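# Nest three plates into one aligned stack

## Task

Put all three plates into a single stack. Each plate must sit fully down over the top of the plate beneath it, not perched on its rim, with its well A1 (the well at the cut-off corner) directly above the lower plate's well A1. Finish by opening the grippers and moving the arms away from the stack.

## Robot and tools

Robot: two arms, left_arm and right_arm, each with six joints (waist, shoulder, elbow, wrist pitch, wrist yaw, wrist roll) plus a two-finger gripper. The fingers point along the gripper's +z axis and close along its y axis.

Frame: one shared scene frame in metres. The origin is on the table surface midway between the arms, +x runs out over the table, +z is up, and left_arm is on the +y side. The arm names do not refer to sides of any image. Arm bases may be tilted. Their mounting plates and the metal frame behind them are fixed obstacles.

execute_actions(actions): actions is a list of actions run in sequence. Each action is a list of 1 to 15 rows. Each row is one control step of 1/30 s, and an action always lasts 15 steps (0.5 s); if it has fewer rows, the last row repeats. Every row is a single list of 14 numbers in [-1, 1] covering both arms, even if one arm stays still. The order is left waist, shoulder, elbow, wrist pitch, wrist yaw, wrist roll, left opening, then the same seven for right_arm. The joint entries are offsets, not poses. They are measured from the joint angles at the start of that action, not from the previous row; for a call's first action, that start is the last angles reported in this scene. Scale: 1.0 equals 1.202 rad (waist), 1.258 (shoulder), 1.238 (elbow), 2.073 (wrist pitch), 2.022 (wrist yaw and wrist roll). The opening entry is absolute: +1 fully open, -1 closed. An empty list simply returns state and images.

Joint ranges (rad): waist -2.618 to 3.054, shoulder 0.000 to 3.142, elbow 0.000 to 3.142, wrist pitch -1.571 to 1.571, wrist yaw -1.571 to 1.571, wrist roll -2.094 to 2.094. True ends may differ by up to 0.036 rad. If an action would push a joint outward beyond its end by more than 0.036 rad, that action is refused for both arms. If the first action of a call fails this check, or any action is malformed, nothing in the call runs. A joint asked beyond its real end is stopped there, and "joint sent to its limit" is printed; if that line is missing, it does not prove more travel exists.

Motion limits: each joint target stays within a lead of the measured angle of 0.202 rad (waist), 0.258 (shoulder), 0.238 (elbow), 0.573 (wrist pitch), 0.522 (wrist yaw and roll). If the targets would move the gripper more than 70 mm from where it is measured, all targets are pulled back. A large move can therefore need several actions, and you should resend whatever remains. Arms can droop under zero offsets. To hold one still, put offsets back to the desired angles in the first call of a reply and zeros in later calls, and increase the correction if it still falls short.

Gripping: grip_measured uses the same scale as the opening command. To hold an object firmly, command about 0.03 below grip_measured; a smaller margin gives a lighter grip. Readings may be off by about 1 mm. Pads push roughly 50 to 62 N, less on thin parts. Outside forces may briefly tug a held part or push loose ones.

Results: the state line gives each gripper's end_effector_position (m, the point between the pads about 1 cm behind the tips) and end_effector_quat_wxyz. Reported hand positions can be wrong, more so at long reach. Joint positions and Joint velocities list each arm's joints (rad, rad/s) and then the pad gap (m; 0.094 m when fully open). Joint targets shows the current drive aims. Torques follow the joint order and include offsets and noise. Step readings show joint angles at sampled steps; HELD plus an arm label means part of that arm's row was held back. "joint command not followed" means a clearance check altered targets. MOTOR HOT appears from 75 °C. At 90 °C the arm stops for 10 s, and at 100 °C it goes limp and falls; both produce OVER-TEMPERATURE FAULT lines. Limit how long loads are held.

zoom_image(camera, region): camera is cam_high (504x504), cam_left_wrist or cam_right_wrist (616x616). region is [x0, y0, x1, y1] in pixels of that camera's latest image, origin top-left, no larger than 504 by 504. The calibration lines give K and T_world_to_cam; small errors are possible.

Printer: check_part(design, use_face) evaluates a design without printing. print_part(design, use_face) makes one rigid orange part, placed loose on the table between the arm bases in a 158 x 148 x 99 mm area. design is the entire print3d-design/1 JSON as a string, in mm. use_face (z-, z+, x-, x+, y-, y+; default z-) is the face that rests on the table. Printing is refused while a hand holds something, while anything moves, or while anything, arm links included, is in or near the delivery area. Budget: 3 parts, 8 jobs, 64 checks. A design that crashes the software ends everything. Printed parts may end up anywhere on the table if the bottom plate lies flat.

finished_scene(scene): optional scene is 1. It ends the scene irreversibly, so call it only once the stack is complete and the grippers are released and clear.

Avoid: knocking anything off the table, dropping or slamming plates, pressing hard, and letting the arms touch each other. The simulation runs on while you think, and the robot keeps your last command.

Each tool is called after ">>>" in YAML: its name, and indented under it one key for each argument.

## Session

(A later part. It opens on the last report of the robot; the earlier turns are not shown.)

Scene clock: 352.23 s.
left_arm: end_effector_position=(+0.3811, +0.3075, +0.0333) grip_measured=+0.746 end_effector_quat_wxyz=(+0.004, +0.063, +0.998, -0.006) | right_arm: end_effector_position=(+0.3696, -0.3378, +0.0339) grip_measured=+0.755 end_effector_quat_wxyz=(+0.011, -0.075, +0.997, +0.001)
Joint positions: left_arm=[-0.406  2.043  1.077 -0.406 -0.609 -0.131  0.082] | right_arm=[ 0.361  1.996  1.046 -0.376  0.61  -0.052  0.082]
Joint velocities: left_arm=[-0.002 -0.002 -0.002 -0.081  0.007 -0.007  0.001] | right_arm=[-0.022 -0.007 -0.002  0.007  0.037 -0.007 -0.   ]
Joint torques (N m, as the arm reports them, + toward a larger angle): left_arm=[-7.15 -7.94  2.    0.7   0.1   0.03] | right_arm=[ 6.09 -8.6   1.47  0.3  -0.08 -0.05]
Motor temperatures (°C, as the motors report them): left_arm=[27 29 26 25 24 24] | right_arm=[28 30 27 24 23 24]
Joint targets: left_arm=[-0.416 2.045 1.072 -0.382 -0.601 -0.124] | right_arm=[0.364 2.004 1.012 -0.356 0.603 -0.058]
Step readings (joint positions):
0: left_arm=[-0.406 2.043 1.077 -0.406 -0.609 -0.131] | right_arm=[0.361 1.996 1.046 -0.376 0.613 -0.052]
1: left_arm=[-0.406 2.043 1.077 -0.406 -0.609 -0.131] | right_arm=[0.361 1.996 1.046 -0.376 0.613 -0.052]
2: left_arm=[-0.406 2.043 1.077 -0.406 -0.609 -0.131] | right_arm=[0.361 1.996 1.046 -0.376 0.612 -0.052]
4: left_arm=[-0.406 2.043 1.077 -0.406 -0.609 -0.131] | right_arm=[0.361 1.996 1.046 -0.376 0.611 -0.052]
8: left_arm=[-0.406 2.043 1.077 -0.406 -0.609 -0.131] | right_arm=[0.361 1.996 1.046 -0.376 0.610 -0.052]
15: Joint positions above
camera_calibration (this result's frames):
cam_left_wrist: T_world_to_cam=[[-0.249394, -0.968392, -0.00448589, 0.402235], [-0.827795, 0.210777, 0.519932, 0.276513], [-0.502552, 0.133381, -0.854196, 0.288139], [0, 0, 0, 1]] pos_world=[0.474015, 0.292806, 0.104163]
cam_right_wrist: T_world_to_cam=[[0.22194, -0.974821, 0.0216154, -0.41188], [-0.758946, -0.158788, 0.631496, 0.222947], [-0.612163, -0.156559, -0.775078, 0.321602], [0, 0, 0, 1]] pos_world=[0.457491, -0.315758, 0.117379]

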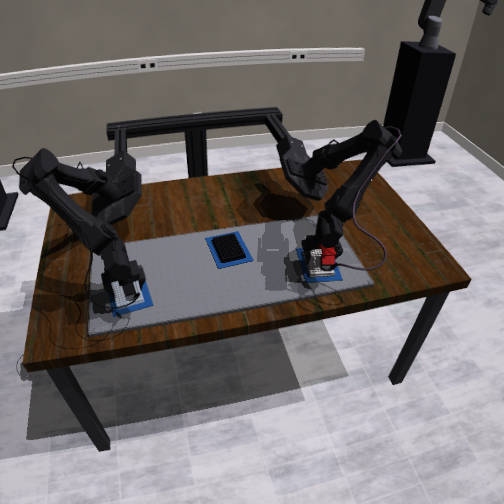

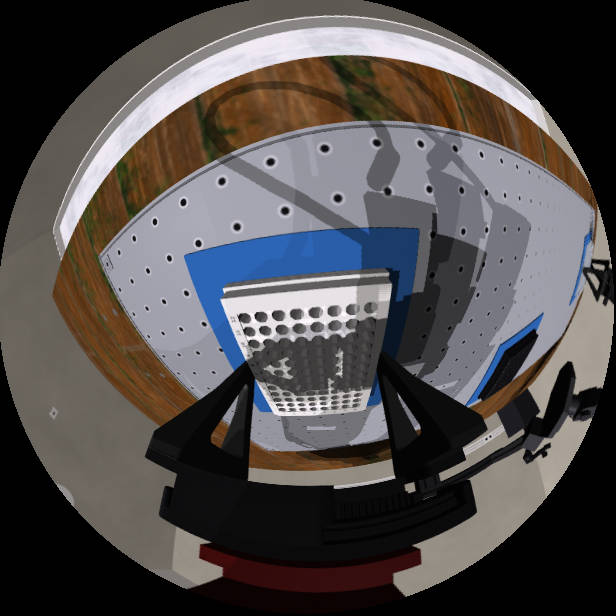

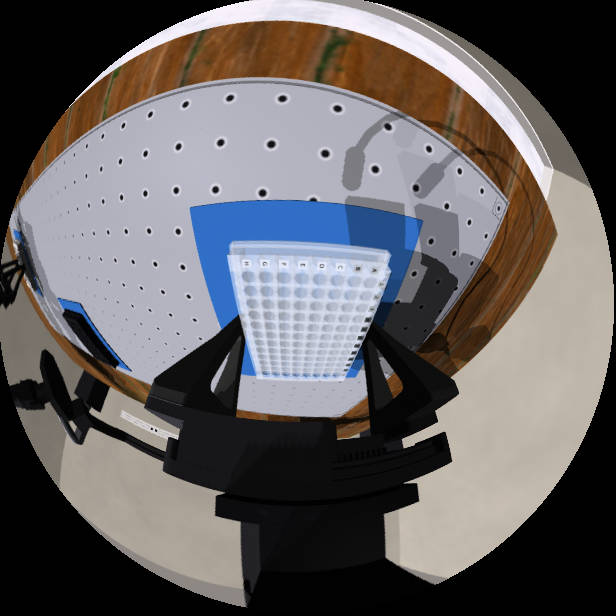

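>>> execute_actions:
  actions:
    - [[-0.008,0,-0.004,0.012,0.004,0.004,0.715,0,0,0,0,0,0,0.72]]
    - [[-0.02,-0.02,0.018,-0.03,-0.002,-0.015,0.715,0,0,0,0,0,0,0.72],[-0.02,-0.02,0.018,-0.03,-0.002,-0.015,0.715,0,0,0,0,0,0,0.72],[-0.02,-0.02,0.018,-0.03,-0.002,-0.015,0.715,0,0,0,0,0,0,0.72],[-0.02,-0.02,0.018,-0.03,-0.002,-0.015,0.715,0,0,0,0,0,0,0.72],[-0.045,-0.05,0.04,-0.07,-0.004,-0.035,0.715,0,0,0,0,0,0,0.72],[-0.045,-0.05,0.04,-0.07,-0.004,-0.035,0.715,0,0,0,0,0,0,0.72],[-0.045,-0.05,0.04,-0.07,-0.004,-0.035,0.715,0,0,0,0,0,0,0.72],[-0.045,-0.05,0.04,-0.07,-0.004,-0.035,0.715,0,0,0,0,0,0,0.72],[-0.085,-0.095,0.075,-0.126,-0.008,-0.06,0.715,0,0,0,0,0,0,0.72]]
    - [[-0.04,-0.045,0.035,-0.06,-0.004,-0.03,0.715,0,0,0,0,0,0,0.72],[-0.04,-0.045,0.035,-0.06,-0.004,-0.03,0.715,0,0,0,0,0,0,0.72],[-0.04,-0.045,0.035,-0.06,-0.004,-0.03,0.715,0,0,0,0,0,0,0.72],[-0.04,-0.045,0.035,-0.06,-0.004,-0.03,0.715,0,0,0,0,0,0,0.72],[-0.04,-0.045,0.035,-0.06,-0.004,-0.03,0.715,0,0,0,0,0,0,0.72],[-0.085,-0.095,0.075,-0.126,-0.008,-0.06,0.715,0,0,0,0,0,0,0.72]]

Scene clock: 381.67 s.
left_arm: end_effector_position=(+0.3967, +0.3105, +0.1512) grip_measured=+0.724 end_effector_quat_wxyz=(+0.027, +0.049, +0.998, -0.024) | right_arm: end_effector_position=(+0.3696, -0.3378, +0.0339) grip_measured=+0.745 end_effector_quat_wxyz=(+0.011, -0.075, +0.997, +0.001)
Joint positions: left_arm=[-0.584  1.826  1.238 -0.841 -0.619 -0.335  0.081] | right_arm=[ 0.361  1.996  1.046 -0.376  0.61  -0.052  0.082]
Joint velocities: left_arm=[-0.002 -0.002 -0.017 -0.168  0.007 -0.037  0.   ] | right_arm=[ 0.007  0.007 -0.027  0.007 -0.007 -0.007 -0.001]
Joint torques (N m, as the arm reports them, + toward a larger angle): left_arm=[-7.18 -7.92  4.55  0.59 -0.08 -0.11] | right_arm=[ 5.92 -9.31  3.67  0.13 -0.01  0.  ]
Motor temperatures (°C, as the motors report them): left_arm=[28 29 26 25 23 24] | right_arm=[28 30 27 23 23 24]
Joint targets: left_arm=[-0.598 1.815 1.251 -0.876 -0.629 -0.350] | right_arm=[0.361 1.996 1.046 -0.376 0.610 -0.052]
Step readings (joint positions; steps 1 to 15: 1st action; 16 to 30: 2nd action; 31 to 45: 3rd action):
0: left_arm=[-0.406 2.043 1.077 -0.406 -0.609 -0.131] | right_arm=[0.361 1.996 1.046 -0.376 0.610 -0.052]
1: left_arm=[-0.406 2.043 1.077 -0.406 -0.609 -0.131] | right_arm=[0.361 1.996 1.046 -0.376 0.610 -0.052]
2: left_arm=[-0.406 2.043 1.077 -0.406 -0.609 -0.130] | right_arm=[0.361 1.996 1.046 -0.376 0.610 -0.052]
4: left_arm=[-0.406 2.043 1.077 -0.406 -0.608 -0.130] | right_arm=[0.361 1.996 1.046 -0.376 0.610 -0.052]
8: left_arm=[-0.406 2.043 1.077 -0.406 -0.608 -0.130] | right_arm=[0.361 1.996 1.046 -0.376 0.610 -0.052]
15: left_arm=[-0.406 2.043 1.077 -0.406 -0.608 -0.129] | right_arm=[0.361 1.996 1.046 -0.376 0.610 -0.052]
16: left_arm=[-0.406 2.043 1.078 -0.411 -0.608 -0.133] | right_arm=[0.361 1.996 1.046 -0.376 0.610 -0.052]
17: left_arm=[-0.406 2.043 1.079 -0.419 -0.608 -0.137] | right_arm=[0.361 1.996 1.046 -0.376 0.610 -0.052]
19: left_arm=[-0.406 2.043 1.079 -0.433 -0.608 -0.143] | right_arm=[0.361 1.996 1.046 -0.376 0.610 -0.052]
23: left_arm=[-0.429 2.017 1.097 -0.503 -0.609 -0.172] | right_arm=[0.361 1.996 1.046 -0.376 0.610 -0.052]
30: left_arm=[-0.495 1.935 1.159 -0.614 -0.613 -0.229] | right_arm=[0.361 1.996 1.046 -0.376 0.610 -0.052]
31: left_arm=[-0.498 1.930 1.164 -0.628 -0.613 -0.237] | right_arm=[0.361 1.996 1.046 -0.376 0.610 -0.052]
32: left_arm=[-0.501 1.925 1.168 -0.650 -0.613 -0.246] | right_arm=[0.361 1.996 1.046 -0.376 0.610 -0.052]
34: left_arm=[-0.513 1.910 1.174 -0.682 -0.613 -0.260] | right_arm=[0.361 1.996 1.046 -0.376 0.610 -0.052]
38: left_arm=[-0.552 1.871 1.207 -0.779 -0.615 -0.301] | right_arm=[0.361 1.996 1.046 -0.376 0.610 -0.052]
45: Joint positions above
camera_calibration (this result's frames):
cam_left_wrist: T_world_to_cam=[[-0.222173, -0.974763, 0.0218194, 0.396711], [-0.855774, 0.205678, 0.474709, 0.247047], [-0.467216, 0.0867947, -0.879873, 0.400613], [0, 0, 0, 1]] pos_world=[0.486728, 0.301116, 0.226557]
cam_right_wrist: T_world_to_cam=[[0.22194, -0.974821, 0.0216154, -0.41188], [-0.758946, -0.158788, 0.631496, 0.222947], [-0.612163, -0.156559, -0.775078, 0.321602], [0, 0, 0, 1]] pos_world=[0.457491, -0.315758, 0.117379]

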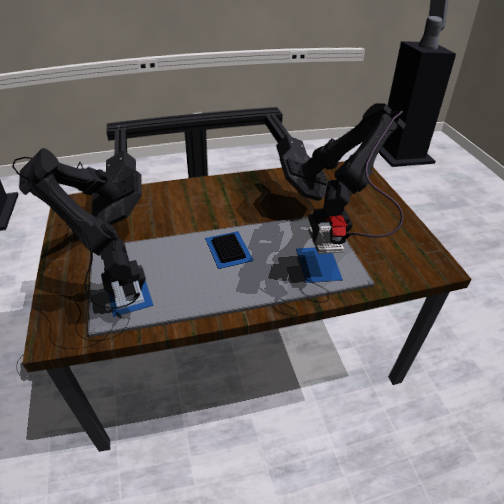

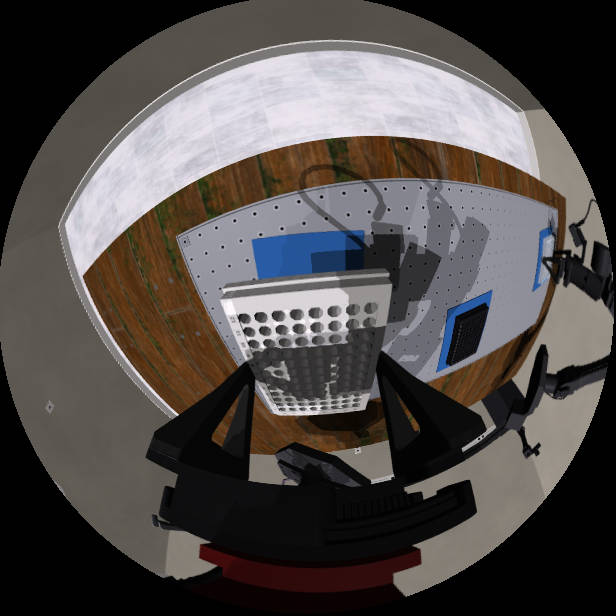

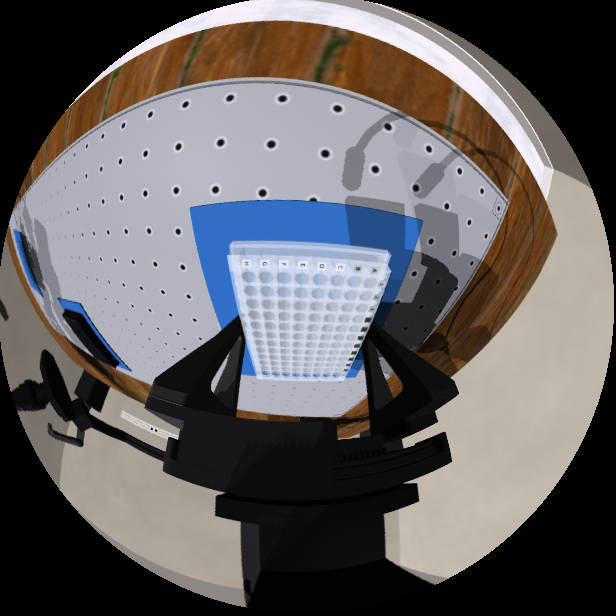

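>>> execute_actions:
  actions:
    - [[-0.06,0.055,0.024,-0.02,0.006,-0.05,0.7,0,0,0,0,0,0,0.715],[-0.06,0.055,0.024,-0.02,0.006,-0.05,0.7,0,0,0,0,0,0,0.715],[-0.06,0.055,0.024,-0.02,0.006,-0.05,0.7,0,0,0,0,0,0,0.715],[-0.06,0.055,0.024,-0.02,0.006,-0.05,0.7,0,0,0,0,0,0,0.715],[-0.06,0.055,0.024,-0.02,0.006,-0.05,0.7,0,0,0,0,0,0,0.715],[-0.12,0.11,0.048,-0.02,0.012,-0.1,0.7,0,0,0,0,0,0,0.715],[-0.12,0.11,0.048,-0.02,0.012,-0.1,0.7,0,0,0,0,0,0,0.715],[-0.12,0.11,0.048,-0.02,0.012,-0.1,0.7,0,0,0,0,0,0,0.715],[-0.12,0.11,0.048,-0.02,0.012,-0.1,0.7,0,0,0,0,0,0,0.715],[-0.12,0.11,0.048,-0.02,0.012,-0.1,0.7,0,0,0,0,0,0,0.715],[-0.175,0.168,0.075,-0.02,0.022,-0.145,0.7,0,0,0,0,0,0,0.715]]
    - [[-0.06,0.055,0.024,-0.02,0.006,-0.05,0.7,0,0,0,0,0,0,0.715],[-0.06,0.055,0.024,-0.02,0.006,-0.05,0.7,0,0,0,0,0,0,0.715],[-0.06,0.055,0.024,-0.02,0.006,-0.05,0.7,0,0,0,0,0,0,0.715],[-0.06,0.055,0.024,-0.02,0.006,-0.05,0.7,0,0,0,0,0,0,0.715],[-0.06,0.055,0.024,-0.02,0.006,-0.05,0.7,0,0,0,0,0,0,0.715],[-0.12,0.11,0.048,-0.02,0.012,-0.1,0.7,0,0,0,0,0,0,0.715],[-0.12,0.11,0.048,-0.02,0.012,-0.1,0.7,0,0,0,0,0,0,0.715],[-0.12,0.11,0.048,-0.02,0.012,-0.1,0.7,0,0,0,0,0,0,0.715],[-0.12,0.11,0.048,-0.02,0.012,-0.1,0.7,0,0,0,0,0,0,0.715],[-0.12,0.11,0.048,-0.02,0.012,-0.1,0.7,0,0,0,0,0,0,0.715],[-0.175,0.168,0.075,-0.02,0.022,-0.145,0.7,0,0,0,0,0,0,0.715]]
    - [[-0.06,0.055,0.024,0,0.006,-0.05,0.7,0,0,0,0,0,0,0.715],[-0.06,0.055,0.024,0,0.006,-0.05,0.7,0,0,0,0,0,0,0.715],[-0.06,0.055,0.024,0,0.006,-0.05,0.7,0,0,0,0,0,0,0.715],[-0.06,0.055,0.024,0,0.006,-0.05,0.7,0,0,0,0,0,0,0.715],[-0.06,0.055,0.024,0,0.006,-0.05,0.7,0,0,0,0,0,0,0.715],[-0.12,0.11,0.048,0,0.012,-0.1,0.7,0,0,0,0,0,0,0.715],[-0.12,0.11,0.048,0,0.012,-0.1,0.7,0,0,0,0,0,0,0.715],[-0.12,0.11,0.048,0,0.012,-0.1,0.7,0,0,0,0,0,0,0.715],[-0.12,0.11,0.048,0,0.012,-0.1,0.7,0,0,0,0,0,0,0.715],[-0.12,0.11,0.048,0,0.012,-0.1,0.7,0,0,0,0,0,0,0.715],[-0.175,0.168,0.075,0,0.022,-0.145,0.7,0,0,0,0,0,0,0.715]]

Scene clock: 419.37 s.
left_arm: end_effector_position=(+0.2323, +0.0928, +0.1354) grip_measured=+0.712 end_effector_quat_wxyz=(-0.027, +0.065, +0.998, -0.001) | right_arm: end_effector_position=(+0.3696, -0.3378, +0.0339) grip_measured=+0.745 end_effector_quat_wxyz=(+0.011, -0.075, +0.997, +0.001)
Joint positions: left_arm=[-1.156  2.456  1.444 -0.926 -0.506 -1.054  0.08 ] | right_arm=[ 0.361  1.996  1.046 -0.376  0.61  -0.052  0.082]
Joint velocities: left_arm=[-0.295  0.212 -0.002 -0.007  0.139 -0.286 -0.001] | right_arm=[ 0.002  0.002 -0.007 -0.007  0.007 -0.007 -0.001]
Joint torques (N m, as the arm reports them, + toward a larger angle): left_arm=[ -6.92 -10.2    5.29   0.48  -0.15  -0.12] | right_arm=[ 5.95 -9.31  3.69  0.15 -0.01 -0.01]
Motor temperatures (°C, as the motors report them): left_arm=[28 29 27 24 23 24] | right_arm=[28 31 27 23 23 24]
Joint targets: left_arm=[-1.175 2.457 1.468 -0.924 -0.501 -1.108] | right_arm=[0.361 1.996 1.046 -0.376 0.610 -0.052]
Step readings (joint positions; steps 1 to 15: 1st action; 16 to 30: 2nd action; 31 to 45: 3rd action):
0: left_arm=[-0.584 1.826 1.238 -0.867 -0.620 -0.343] | right_arm=[0.361 1.996 1.046 -0.376 0.610 -0.052]
1: left_arm=[-0.589 1.832 1.241 -0.870 -0.622 -0.356] | right_arm=[0.361 1.996 1.046 -0.376 0.610 -0.052]
2: left_arm=[-0.597 1.845 1.247 -0.873 -0.622 -0.372] | right_arm=[0.361 1.996 1.046 -0.376 0.610 -0.052]
4: left_arm=[-0.621 1.875 1.251 -0.873 -0.620 -0.393] | right_arm=[0.361 1.996 1.046 -0.376 0.610 -0.052]
8: left_arm=[-0.678 1.942 1.270 -0.882 -0.611 -0.461] | right_arm=[0.361 1.996 1.046 -0.376 0.610 -0.052]
15: left_arm=[-0.774 2.036 1.306 -0.885 -0.584 -0.575] | right_arm=[0.361 1.996 1.046 -0.376 0.610 -0.052]
16: left_arm=[-0.785 2.048 1.308 -0.891 -0.582 -0.592] | right_arm=[0.361 1.996 1.046 -0.376 0.610 -0.052]
17: left_arm=[-0.796 2.062 1.314 -0.897 -0.582 -0.608] | right_arm=[0.361 1.996 1.046 -0.376 0.610 -0.052]
19: left_arm=[-0.818 2.091 1.316 -0.899 -0.578 -0.630] | right_arm=[0.361 1.996 1.046 -0.376 0.610 -0.052]
23: left_arm=[-0.865 2.152 1.337 -0.917 -0.571 -0.700] | right_arm=[0.361 1.996 1.046 -0.376 0.610 -0.052]
30: left_arm=[-0.965 2.246 1.375 -0.925 -0.546 -0.815] | right_arm=[0.361 1.996 1.046 -0.376 0.610 -0.052]
31: left_arm=[-0.976 2.258 1.377 -0.927 -0.543 -0.831] | right_arm=[0.361 1.996 1.046 -0.376 0.610 -0.052]
32: left_arm=[-0.987 2.272 1.381 -0.927 -0.543 -0.848] | right_arm=[0.361 1.996 1.046 -0.376 0.610 -0.052]
34: left_arm=[-1.009 2.302 1.385 -0.926 -0.539 -0.869] | right_arm=[0.361 1.996 1.046 -0.376 0.610 -0.052]
38: left_arm=[-1.055 2.363 1.407 -0.930 -0.532 -0.940] | right_arm=[0.361 1.996 1.046 -0.376 0.610 -0.052]
45: Joint positions above
camera_calibration (this result's frames):
cam_left_wrist: T_world_to_cam=[[-0.254462, -0.96708, -0.00243551, 0.158389], [-0.79339, 0.207319, 0.57232, 0.13076], [-0.552974, 0.147566, -0.820027, 0.334914], [0, 0, 0, 1]] pos_world=[0.329246, 0.0766438, 0.200188]
cam_right_wrist: T_world_to_cam=[[0.22194, -0.974821, 0.0216154, -0.41188], [-0.758946, -0.158788, 0.631496, 0.222947], [-0.612163, -0.156559, -0.775078, 0.321602], [0, 0, 0, 1]] pos_world=[0.457491, -0.315758, 0.117379]

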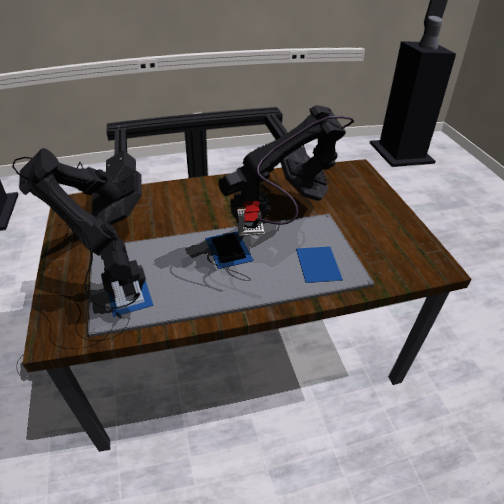

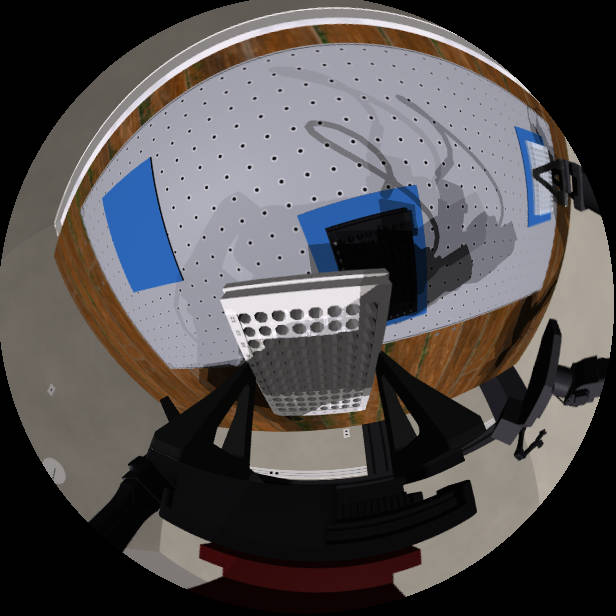

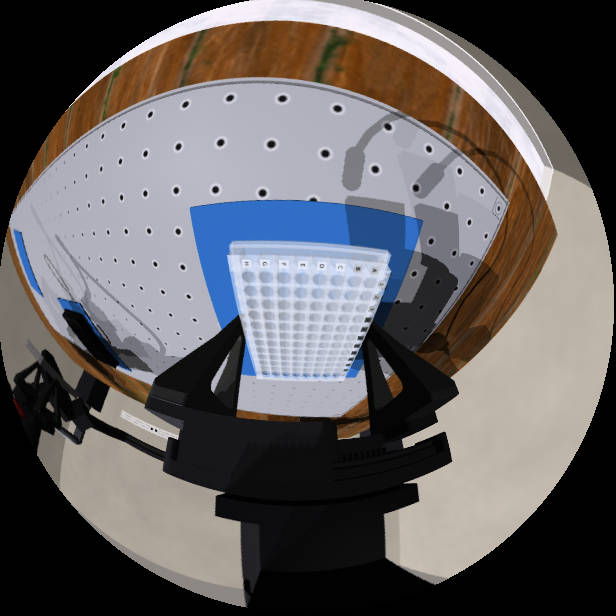

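>>> execute_actions:
  actions:
    - [[-0.065,0.057,0.04,0,0.006,-0.06,0.7,0,0,0,0,0,0,0.715],[-0.065,0.057,0.04,0,0.006,-0.06,0.7,0,0,0,0,0,0,0.715],[-0.065,0.057,0.04,0,0.006,-0.06,0.7,0,0,0,0,0,0,0.715],[-0.065,0.057,0.04,0,0.006,-0.06,0.7,0,0,0,0,0,0,0.715],[-0.065,0.057,0.04,0,0.006,-0.06,0.7,0,0,0,0,0,0,0.715],[-0.13,0.115,0.08,0,0.012,-0.12,0.7,0,0,0,0,0,0,0.715],[-0.13,0.115,0.08,0,0.012,-0.12,0.7,0,0,0,0,0,0,0.715],[-0.13,0.115,0.08,0,0.012,-0.12,0.7,0,0,0,0,0,0,0.715],[-0.13,0.115,0.08,0,0.012,-0.12,0.7,0,0,0,0,0,0,0.715],[-0.13,0.115,0.08,0,0.012,-0.12,0.7,0,0,0,0,0,0,0.715],[-0.196,0.172,0.116,0.001,0.019,-0.18,0.7,0,0,0,0,0,0,0.715]]

Scene clock: 434.77 s.
left_arm: end_effector_position=(+0.1536, +0.0364, +0.1294) grip_measured=+0.712 end_effector_quat_wxyz=(-0.002, +0.028, +1.000, +0.003) | right_arm: end_effector_position=(+0.3696, -0.3378, +0.0339) grip_measured=+0.745 end_effector_quat_wxyz=(+0.011, -0.075, +0.997, +0.001)
Joint positions: left_arm=[-1.377  2.673  1.562 -0.925 -0.466 -1.352  0.08 ] | right_arm=[ 0.361  1.996  1.046 -0.376  0.61  -0.052  0.082]
Joint velocities: left_arm=[-0.359  0.178 -0.022  0.037  0.081 -0.403 -0.   ] | right_arm=[ 0.007 -0.007 -0.017 -0.037  0.037 -0.051  0.   ]
Joint torques (N m, as the arm reports them, + toward a larger angle): left_arm=[ -5.53 -11.53   5.59   0.46  -0.24  -0.12] | right_arm=[ 5.91 -9.33  3.68  0.14 -0.03  0.  ]
Motor temperatures (°C, as the motors report them): left_arm=[28 30 28 24 23 24] | right_arm=[28 31 27 23 23 24]
Joint targets: left_arm=[-1.392 2.672 1.587 -0.924 -0.468 -1.418] | right_arm=[0.361 1.996 1.046 -0.376 0.610 -0.052]
Step readings (joint positions):
0: left_arm=[-1.166 2.465 1.444 -0.926 -0.495 -1.101] | right_arm=[0.361 1.996 1.046 -0.376 0.610 -0.052]
1: left_arm=[-1.170 2.472 1.449 -0.931 -0.496 -1.112] | right_arm=[0.361 1.996 1.046 -0.376 0.610 -0.052]
2: left_arm=[-1.176 2.484 1.461 -0.933 -0.497 -1.124] | right_arm=[0.361 1.996 1.046 -0.376 0.610 -0.052]
4: left_arm=[-1.196 2.510 1.473 -0.928 -0.496 -1.140] | right_arm=[0.361 1.996 1.046 -0.376 0.610 -0.052]
8: left_arm=[-1.255 2.577 1.510 -0.934 -0.491 -1.213] | right_arm=[0.361 1.996 1.046 -0.376 0.610 -0.052]
15: Joint positions above
camera_calibration (this result's frames):
cam_left_wrist: T_world_to_cam=[[-0.181064, -0.983268, -0.0199846, 0.0753926], [-0.834216, 0.142792, 0.532629, 0.0972239], [-0.520864, 0.113112, -0.846113, 0.29448], [0, 0, 0, 1]] pos_world=[0.24814, 0.0269393, 0.198885]
cam_right_wrist: T_world_to_cam=[[0.22194, -0.974821, 0.0216154, -0.41188], [-0.758946, -0.158788, 0.631496, 0.222947], [-0.612163, -0.156559, -0.775078, 0.321602], [0, 0, 0, 1]] pos_world=[0.457491, -0.315758, 0.117379]

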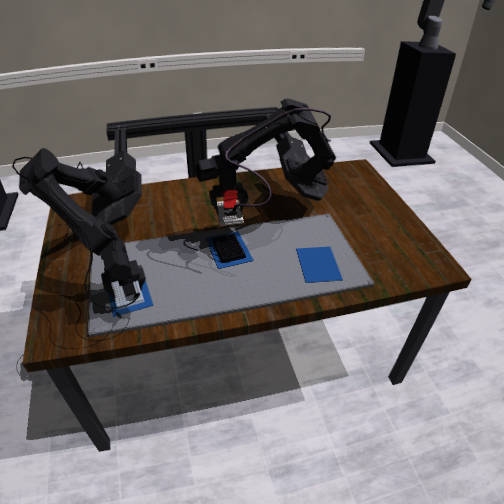

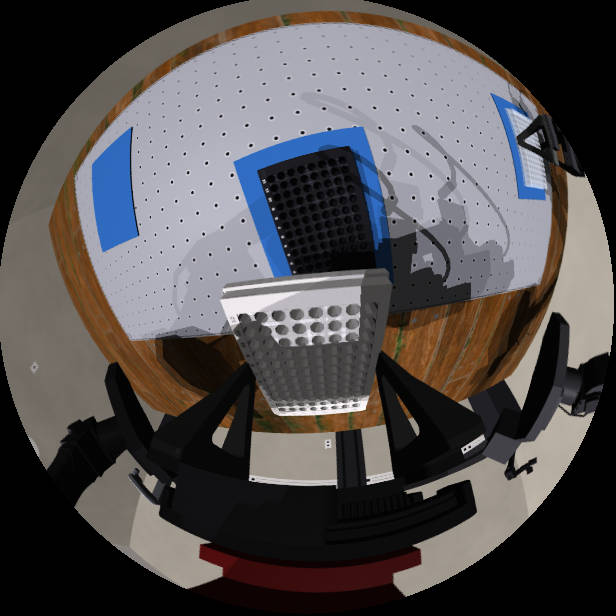

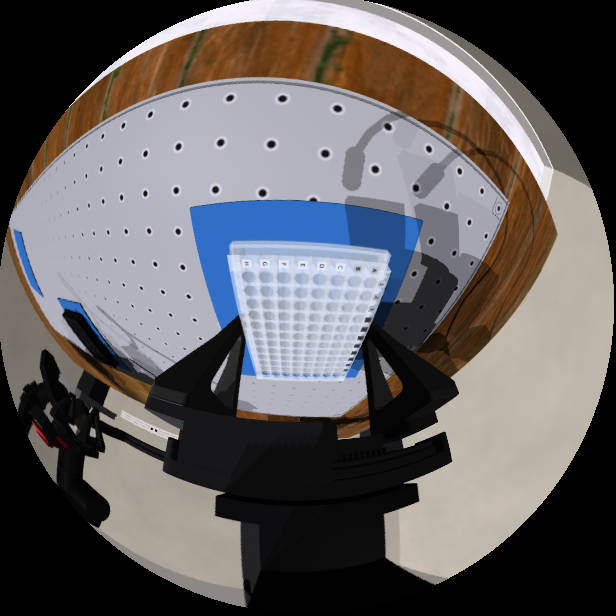

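>>> execute_actions:
  actions: []

>>> zoom_image:
  camera: "cam_left_wrist"
  region: [200, 90, 440, 330]

Scene clock: 437.90 s.
left_arm: end_effector_position=(+0.1480, +0.0358, +0.1282) grip_measured=+0.712 end_effector_quat_wxyz=(-0.005, +0.004, +1.000, +0.004) | right_arm: end_effector_position=(+0.3696, -0.3378, +0.0339) grip_measured=+0.745 end_effector_quat_wxyz=(+0.011, -0.075, +0.997, +0.001)
Joint positions: left_arm=[-1.386  2.681  1.562 -0.925 -0.456 -1.411  0.08 ] | right_arm=[ 0.361  1.996  1.046 -0.376  0.61  -0.052  0.082]
Joint velocities: left_arm=[ 0.002  0.002 -0.022  0.066 -0.037  0.066 -0.   ] | right_arm=[-0.007  0.002 -0.007 -0.066 -0.022 -0.007 -0.003]
Joint torques (N m, as the arm reports them, + toward a larger angle): left_arm=[ -6.68 -11.22   5.61   0.49  -0.11  -0.09] | right_arm=[ 5.93 -9.31  3.72  0.14  0.   -0.01]
Motor temperatures (°C, as the motors report them): left_arm=[28 31 28 24 23 24] | right_arm=[28 31 27 23 23 24]
Joint targets: left_arm=[-1.392 2.672 1.587 -0.925 -0.468 -1.418] | right_arm=[0.361 1.996 1.046 -0.376 0.610 -0.052]
camera_calibration (this result's frames):
cam_left_wrist: T_world_to_cam=[[-0.133917, -0.99075, -0.021942, 0.0673253], [-0.836873, 0.101204, 0.537961, 0.0944898], [-0.530764, 0.0904047, -0.842684, 0.292492], [0, 0, 0, 1]] pos_world=[0.243336, 0.0306972, 0.197124]
cam_right_wrist: T_world_to_cam=[[0.22194, -0.974821, 0.0216154, -0.41188], [-0.758946, -0.158788, 0.631496, 0.222947], [-0.612163, -0.156559, -0.775078, 0.321602], [0, 0, 0, 1]] pos_world=[0.457491, -0.315758, 0.117379]

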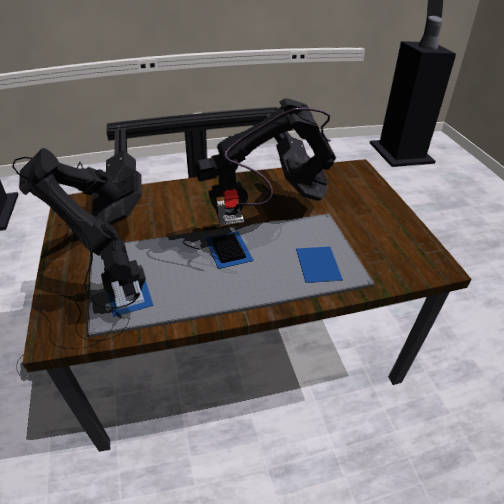

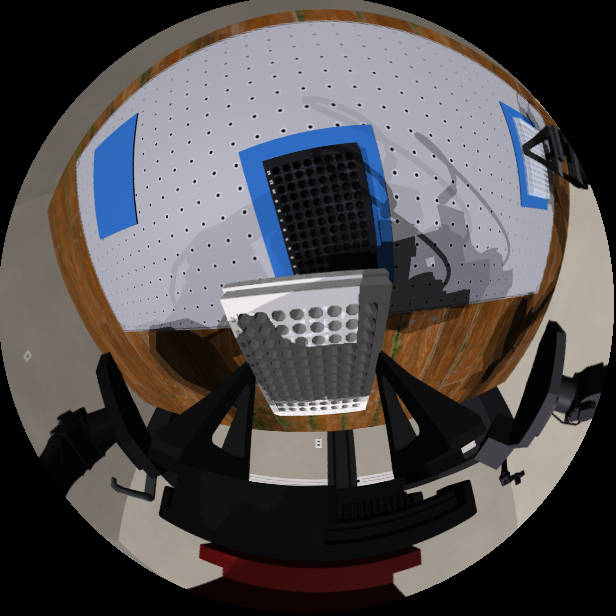

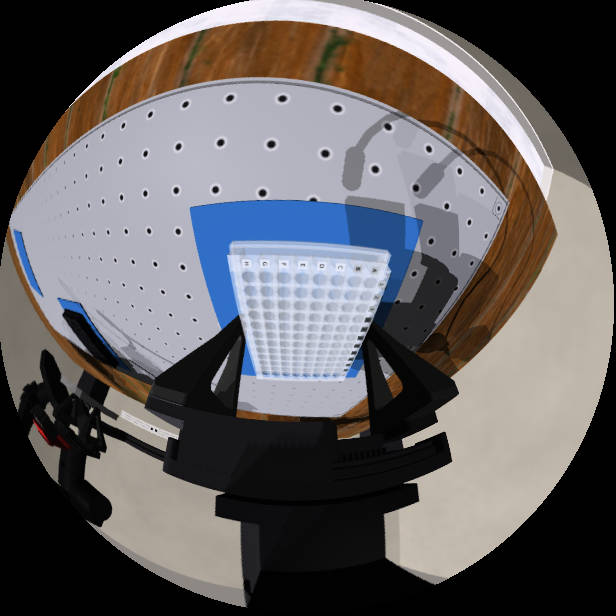

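Region (200, 90, 440, 330) of cam_left_wrist's 616x616 image, scaled by 2.100, with more detail than that image has.

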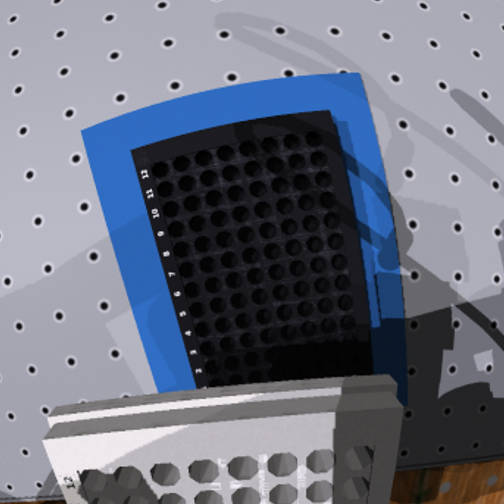

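>>> execute_actions:
  actions:
    - [[0.05,0.03,0.05,0.016,-0.015,0.02,0.7,0,0,0,0,0,0,0.715],[0.05,0.03,0.05,0.016,-0.015,0.02,0.7,0,0,0,0,0,0,0.715],[0.05,0.03,0.05,0.016,-0.015,0.02,0.7,0,0,0,0,0,0,0.715],[0.05,0.03,0.05,0.016,-0.015,0.02,0.7,0,0,0,0,0,0,0.715],[0.1,0.06,0.095,0.032,-0.03,0.04,0.7,0,0,0,0,0,0,0.715],[0.1,0.06,0.095,0.032,-0.03,0.04,0.7,0,0,0,0,0,0,0.715],[0.1,0.06,0.095,0.032,-0.03,0.04,0.7,0,0,0,0,0,0,0.715],[0.1,0.06,0.095,0.032,-0.03,0.04,0.7,0,0,0,0,0,0,0.715],[0.15,0.09,0.14,0.048,-0.045,0.06,0.7,0,0,0,0,0,0,0.715],[0.15,0.09,0.14,0.048,-0.045,0.06,0.7,0,0,0,0,0,0,0.715],[0.15,0.09,0.14,0.048,-0.045,0.06,0.7,0,0,0,0,0,0,0.715],[0.15,0.09,0.14,0.048,-0.045,0.06,0.7,0,0,0,0,0,0,0.715],[0.202,0.122,0.18,0.063,-0.059,0.08,0.7,0,0,0,0,0,0,0.715]]

Scene clock: 485.90 s.
left_arm: end_effector_position=(+0.2284, +0.0113, +0.0690) grip_measured=+0.712 end_effector_quat_wxyz=(-0.012, -0.065, +0.998, -0.009) | right_arm: end_effector_position=(+0.3696, -0.3378, +0.0339) grip_measured=+0.745 end_effector_quat_wxyz=(+0.011, -0.075, +0.997, +0.001)
Joint positions: left_arm=[-1.152  2.822  1.752 -0.831 -0.529 -1.292  0.08 ] | right_arm=[ 0.361  1.996  1.046 -0.376  0.61  -0.052  0.082]
Joint velocities: left_arm=[ 0.432  0.242  0.31   0.359 -0.256  0.212  0.   ] | right_arm=[-0.027 -0.002  0.017  0.007  0.022 -0.037 -0.001]
Joint torques (N m, as the arm reports them, + toward a larger angle): left_arm=[ -9.36 -11.6    4.49   0.36  -0.17   0.01] | right_arm=[ 5.93 -9.29  3.69  0.14 -0.01 -0.02]
Motor temperatures (°C, as the motors report them): left_arm=[28 33 29 24 23 24] | right_arm=[28 32 28 23 23 24]
Joint targets: left_arm=[-1.143 2.834 1.785 -0.794 -0.576 -1.250] | right_arm=[0.361 1.996 1.046 -0.376 0.610 -0.052]
Step readings (joint positions):
0: left_arm=[-1.386 2.681 1.562 -0.925 -0.456 -1.411] | right_arm=[0.361 1.996 1.046 -0.376 0.610 -0.052]
1: left_arm=[-1.381 2.685 1.569 -0.927 -0.456 -1.407] | right_arm=[0.361 1.996 1.046 -0.376 0.610 -0.052]
2: left_arm=[-1.372 2.695 1.582 -0.925 -0.456 -1.400] | right_arm=[0.361 1.996 1.046 -0.376 0.610 -0.052]
4: left_arm=[-1.343 2.711 1.599 -0.909 -0.458 -1.392] | right_arm=[0.361 1.996 1.046 -0.376 0.610 -0.052]
8: left_arm=[-1.265 2.753 1.652 -0.882 -0.479 -1.360] | right_arm=[0.361 1.996 1.046 -0.376 0.610 -0.052]
15: Joint positions above
camera_calibration (this result's frames):
cam_left_wrist: T_world_to_cam=[[0.00297825, -0.999989, 0.00373017, 0.0196007], [-0.837058, -0.000452145, 0.547114, 0.196634], [-0.547106, -0.00475181, -0.83705, 0.291935], [0, 0, 0, 1]] pos_world=[0.324255, 0.0210766, 0.13671]
cam_right_wrist: T_world_to_cam=[[0.22194, -0.974821, 0.0216154, -0.41188], [-0.758946, -0.158788, 0.631496, 0.222947], [-0.612163, -0.156559, -0.775078, 0.321602], [0, 0, 0, 1]] pos_world=[0.457491, -0.315758, 0.117379]

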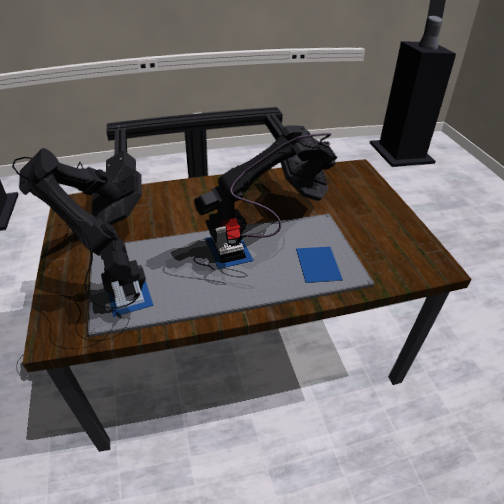

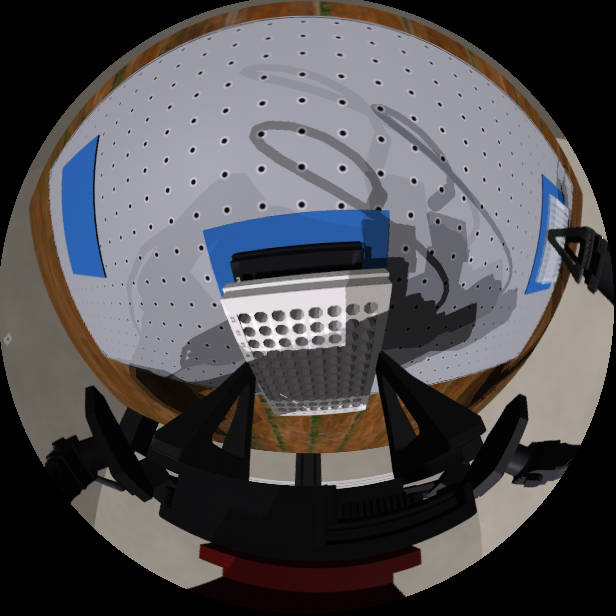

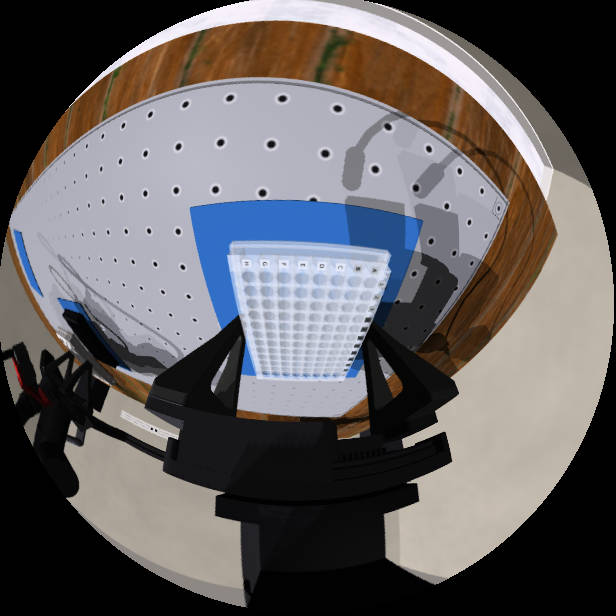

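>>> execute_actions:
  actions: []

>>> zoom_image:
  camera: "cam_left_wrist"
  region: [195, 200, 415, 330]

>>> zoom_image:
  camera: "cam_high"
  region: [190, 215, 270, 280]

Scene clock: 491.43 s.
left_arm: end_effector_position=(+0.2411, +0.0138, +0.0585) grip_measured=+0.712 end_effector_quat_wxyz=(-0.005, -0.065, +0.998, -0.006) | right_arm: end_effector_position=(+0.3696, -0.3378, +0.0339) grip_measured=+0.745 end_effector_quat_wxyz=(+0.011, -0.075, +0.997, +0.001)
Joint positions: left_arm=[-1.119  2.835  1.763 -0.81  -0.555 -1.256  0.08 ] | right_arm=[ 0.361  1.996  1.046 -0.376  0.61  -0.052  0.082]
Joint velocities: left_arm=[-0.012  0.012 -0.022  0.007 -0.051  0.022  0.   ] | right_arm=[-0.002 -0.002  0.002  0.022  0.125 -0.066  0.001]
Joint torques (N m, as the arm reports them, + toward a larger angle): left_arm=[-10.19 -11.47   5.04   0.64  -0.21   0.03] | right_arm=[ 5.92 -9.29  3.68  0.13 -0.01  0.  ]
Motor temperatures (°C, as the motors report them): left_arm=[29 33 28 24 23 24] | right_arm=[28 32 28 23 23 24]
Joint targets: left_arm=[-1.143 2.834 1.785 -0.794 -0.576 -1.249] | right_arm=[0.361 1.996 1.046 -0.376 0.610 -0.052]
camera_calibration (this result's frames):
cam_left_wrist: T_world_to_cam=[[0.00374821, -0.999988, -0.00325155, 0.0223669], [-0.844, -0.00490742, 0.536322, 0.215378], [-0.536331, 0.000734058, -0.844008, 0.287828], [0, 0, 0, 1]] pos_world=[0.336066, 0.0232123, 0.12749]
cam_right_wrist: T_world_to_cam=[[0.22194, -0.974821, 0.0216154, -0.41188], [-0.758946, -0.158788, 0.631496, 0.222947], [-0.612163, -0.156559, -0.775078, 0.321602], [0, 0, 0, 1]] pos_world=[0.457491, -0.315758, 0.117379]

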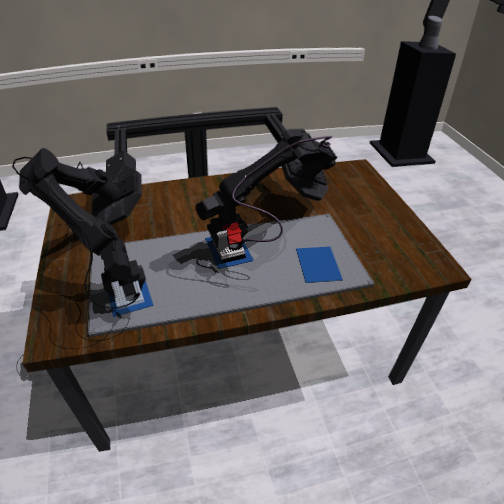

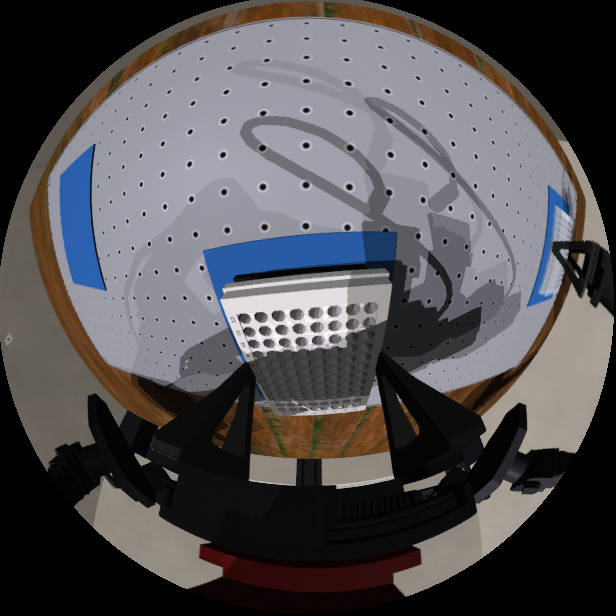

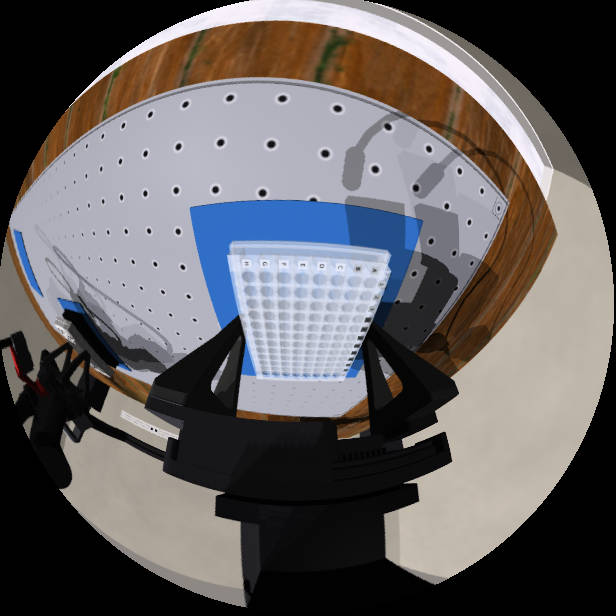

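Region (195, 200, 415, 330) of cam_left_wrist's 616x616 image, scaled by 2.291, with more detail than that image has; it fills the top 298 rows of this view, and the rest is white.

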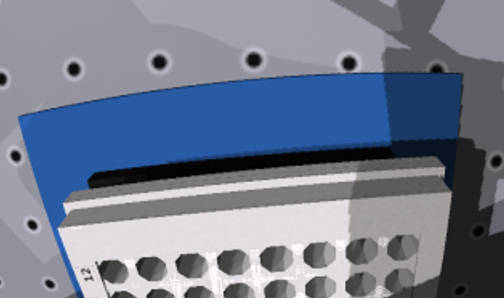

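Region (190, 215, 270, 280) of cam_high's 504x504 image, scaled by 6.300, with more detail than that image has; it fills the top 410 rows of this view, and the rest is white.

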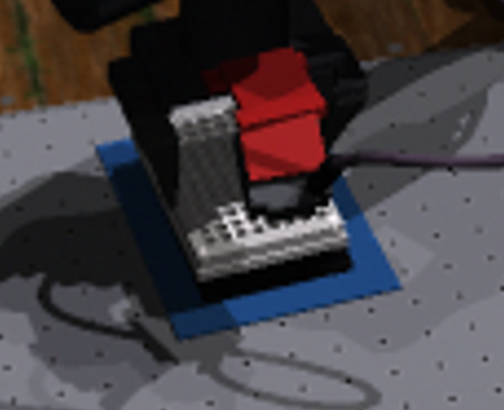

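>>> execute_actions:
  actions:
    - [[-0.032,0.004,-0.032,0.021,-0.017,0.008,0.7,0,0,0,0,0,0,0.715]]

>>> zoom_image:
  camera: "cam_left_wrist"
  region: [195, 200, 415, 330]

Scene clock: 552.03 s.
left_arm: end_effector_position=(+0.2298, +0.0168, +0.0519) grip_measured=+0.712 end_effector_quat_wxyz=(+0.001, -0.048, +0.999, +0.002) | right_arm: end_effector_position=(+0.3696, -0.3378, +0.0339) grip_measured=+0.745 end_effector_quat_wxyz=(+0.011, -0.075, +0.997, +0.001)
Joint positions: left_arm=[-1.135  2.845  1.727 -0.785 -0.566 -1.246  0.08 ] | right_arm=[ 0.361  1.996  1.046 -0.376  0.61  -0.052  0.082]
Joint velocities: left_arm=[-0.022 -0.002 -0.002  0.007  0.007  0.037 -0.   ] | right_arm=[-0.007 -0.002 -0.007  0.037  0.051 -0.066 -0.001]
Joint torques (N m, as the arm reports them, + toward a larger angle): left_arm=[ -9.86 -11.78   3.11   0.62  -0.21   0.03] | right_arm=[ 5.94 -9.31  3.71  0.13 -0.01  0.  ]
Motor temperatures (°C, as the motors report them): left_arm=[31 34 28 24 23 24] | right_arm=[28 32 28 23 23 24]
Joint targets: left_arm=[-1.157 2.840 1.723 -0.767 -0.589 -1.240] | right_arm=[0.361 1.996 1.046 -0.376 0.610 -0.052]
Step readings (joint positions):
0: left_arm=[-1.119 2.835 1.763 -0.810 -0.555 -1.256] | right_arm=[0.361 1.996 1.046 -0.376 0.610 -0.052]
1: left_arm=[-1.120 2.835 1.757 -0.804 -0.557 -1.254] | right_arm=[0.361 1.996 1.046 -0.376 0.610 -0.052]
2: left_arm=[-1.121 2.835 1.750 -0.796 -0.562 -1.253] | right_arm=[0.361 1.996 1.046 -0.376 0.610 -0.052]
4: left_arm=[-1.127 2.838 1.737 -0.790 -0.564 -1.251] | right_arm=[0.361 1.996 1.046 -0.376 0.610 -0.052]
8: left_arm=[-1.134 2.845 1.727 -0.790 -0.564 -1.248] | right_arm=[0.361 1.996 1.046 -0.376 0.610 -0.052]
15: Joint positions above
camera_calibration (this result's frames):
cam_left_wrist: T_world_to_cam=[[-0.029481, -0.999387, -0.0188776, 0.0337572], [-0.849971, 0.0151261, 0.526613, 0.210925], [-0.526005, 0.0315705, -0.849895, 0.273542], [0, 0, 0, 1]] pos_world=[0.324159, 0.0219102, 0.122044]
cam_right_wrist: T_world_to_cam=[[0.22194, -0.974821, 0.0216154, -0.41188], [-0.758946, -0.158788, 0.631496, 0.222947], [-0.612163, -0.156559, -0.775078, 0.321602], [0, 0, 0, 1]] pos_world=[0.457491, -0.315758, 0.117379]

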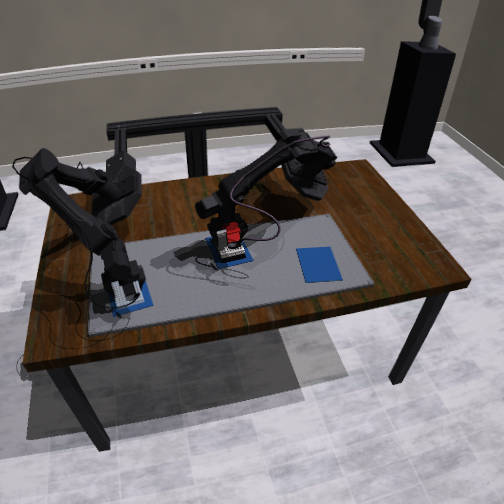

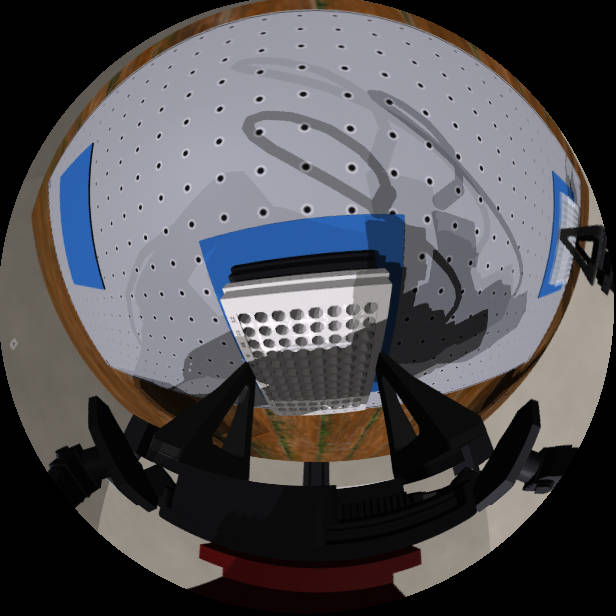

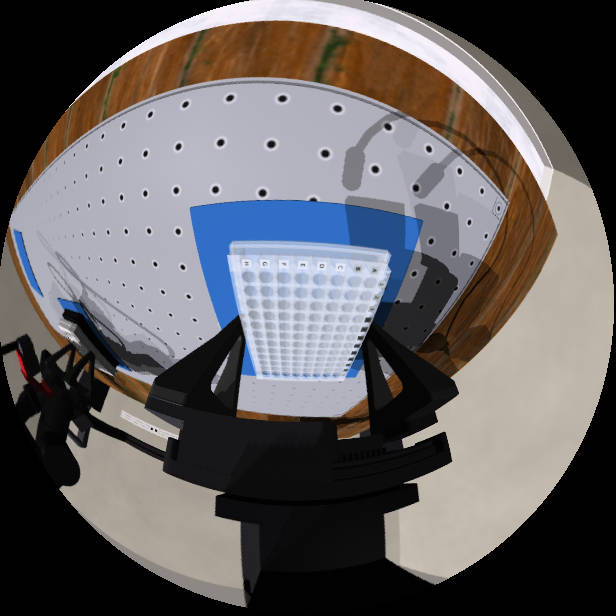

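Region (195, 200, 415, 330) of cam_left_wrist's 616x616 image, scaled by 2.291, with more detail than that image has; it fills the top 298 rows of this view, and the rest is white.

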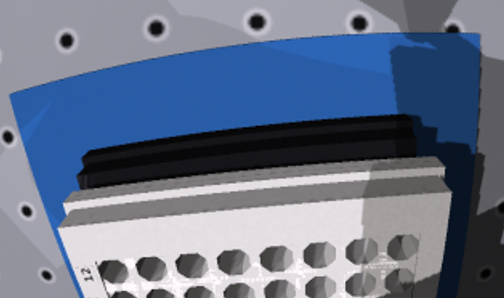

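>>> execute_actions:
  actions:
    - [[-0.010,-0.004,-0.003,0.012,-0.013,0.004,0.7,0,0,0,0,0,0,0.715]]

>>> zoom_image:
  camera: "cam_left_wrist"
  region: [195, 200, 415, 330]

Scene clock: 580.13 s.
left_arm: end_effector_position=(+0.2312, +0.0155, +0.0519) grip_measured=+0.712 end_effector_quat_wxyz=(+0.004, -0.050, +0.999, -0.001) | right_arm: end_effector_position=(+0.3696, -0.3378, +0.0339) grip_measured=+0.745 end_effector_quat_wxyz=(+0.011, -0.075, +0.997, +0.001)
Joint positions: left_arm=[-1.135  2.845  1.727 -0.777 -0.571 -1.244  0.08 ] | right_arm=[ 0.361  1.996  1.046 -0.376  0.61  -0.052  0.082]
Joint velocities: left_arm=[ 0.022  0.002 -0.017 -0.051 -0.066  0.022 -0.001] | right_arm=[-0.002  0.012  0.002  0.051  0.037 -0.037 -0.   ]
Joint torques (N m, as the arm reports them, + toward a larger angle): left_arm=[ -8.84 -11.79   3.11   0.63  -0.24   0.02] | right_arm=[ 5.94 -9.3   3.69  0.13 -0.02  0.  ]
Motor temperatures (°C, as the motors report them): left_arm=[31 35 28 24 23 24] | right_arm=[28 32 28 23 23 24]
Joint targets: left_arm=[-1.147 2.840 1.723 -0.760 -0.593 -1.238] | right_arm=[0.361 1.996 1.046 -0.376 0.610 -0.052]
Step readings (joint positions):
0: left_arm=[-1.135 2.845 1.727 -0.783 -0.567 -1.246] | right_arm=[0.361 1.996 1.046 -0.376 0.610 -0.052]
1: left_arm=[-1.135 2.845 1.727 -0.783 -0.568 -1.246] | right_arm=[0.361 1.996 1.046 -0.376 0.610 -0.052]
2: left_arm=[-1.135 2.845 1.727 -0.782 -0.568 -1.246] | right_arm=[0.361 1.996 1.046 -0.376 0.610 -0.052]
4: left_arm=[-1.135 2.845 1.727 -0.780 -0.569 -1.245] | right_arm=[0.361 1.996 1.046 -0.376 0.610 -0.052]
8: left_arm=[-1.135 2.845 1.727 -0.778 -0.570 -1.245] | right_arm=[0.361 1.996 1.046 -0.376 0.610 -0.052]
15: Joint positions above
camera_calibration (this result's frames):
cam_left_wrist: T_world_to_cam=[[-0.0269979, -0.999529, -0.0146232, 0.0317031], [-0.853465, 0.0154315, 0.520922, 0.213236], [-0.52045, 0.0265442, -0.853479, 0.273307], [0, 0, 0, 1]] pos_world=[0.325088, 0.0211429, 0.122646]
cam_right_wrist: T_world_to_cam=[[0.22194, -0.974821, 0.0216154, -0.41188], [-0.758946, -0.158788, 0.631496, 0.222947], [-0.612163, -0.156559, -0.775078, 0.321602], [0, 0, 0, 1]] pos_world=[0.457491, -0.315758, 0.117379]

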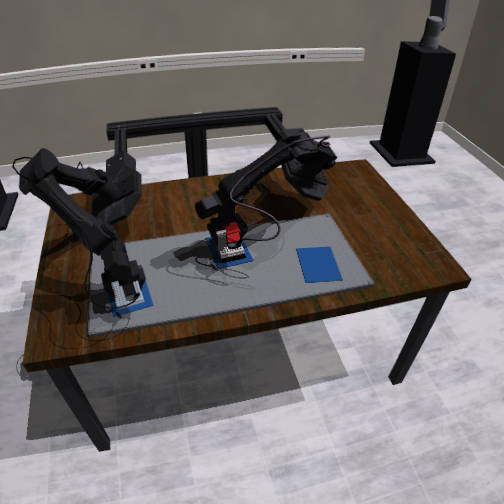

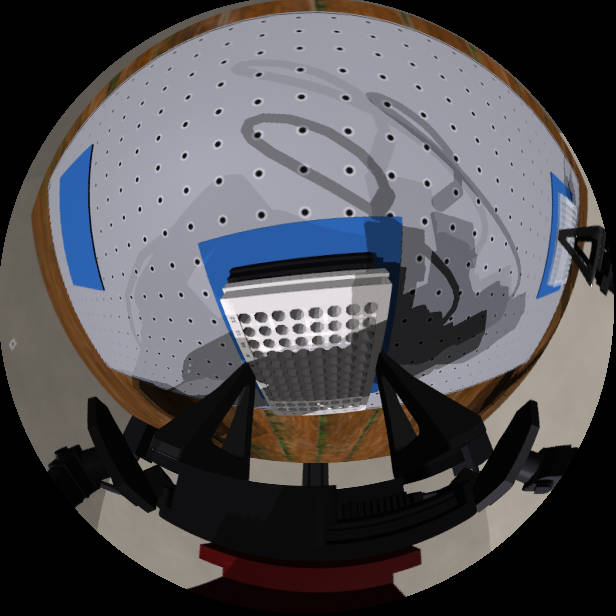

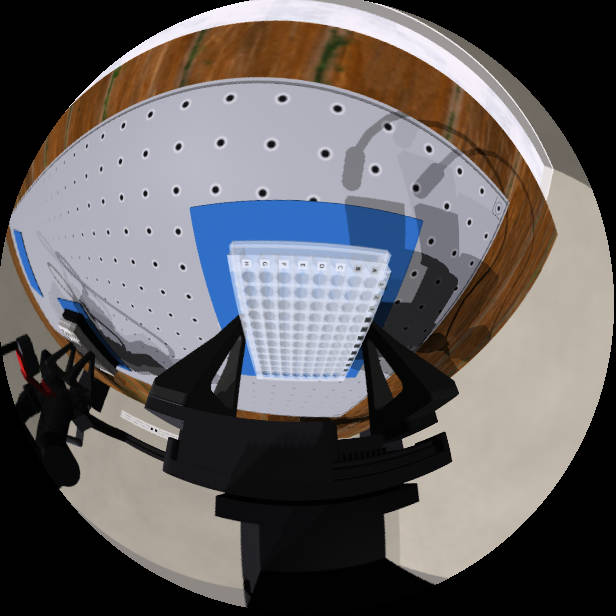

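Region (195, 200, 415, 330) of cam_left_wrist's 616x616 image, scaled by 2.291, with more detail than that image has; it fills the top 298 rows of this view, and the rest is white.

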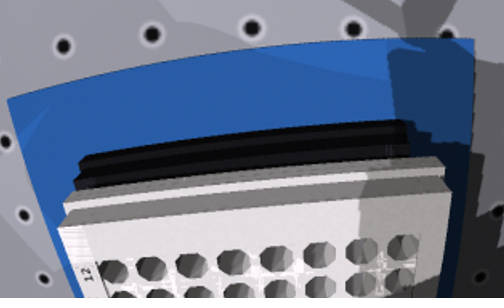

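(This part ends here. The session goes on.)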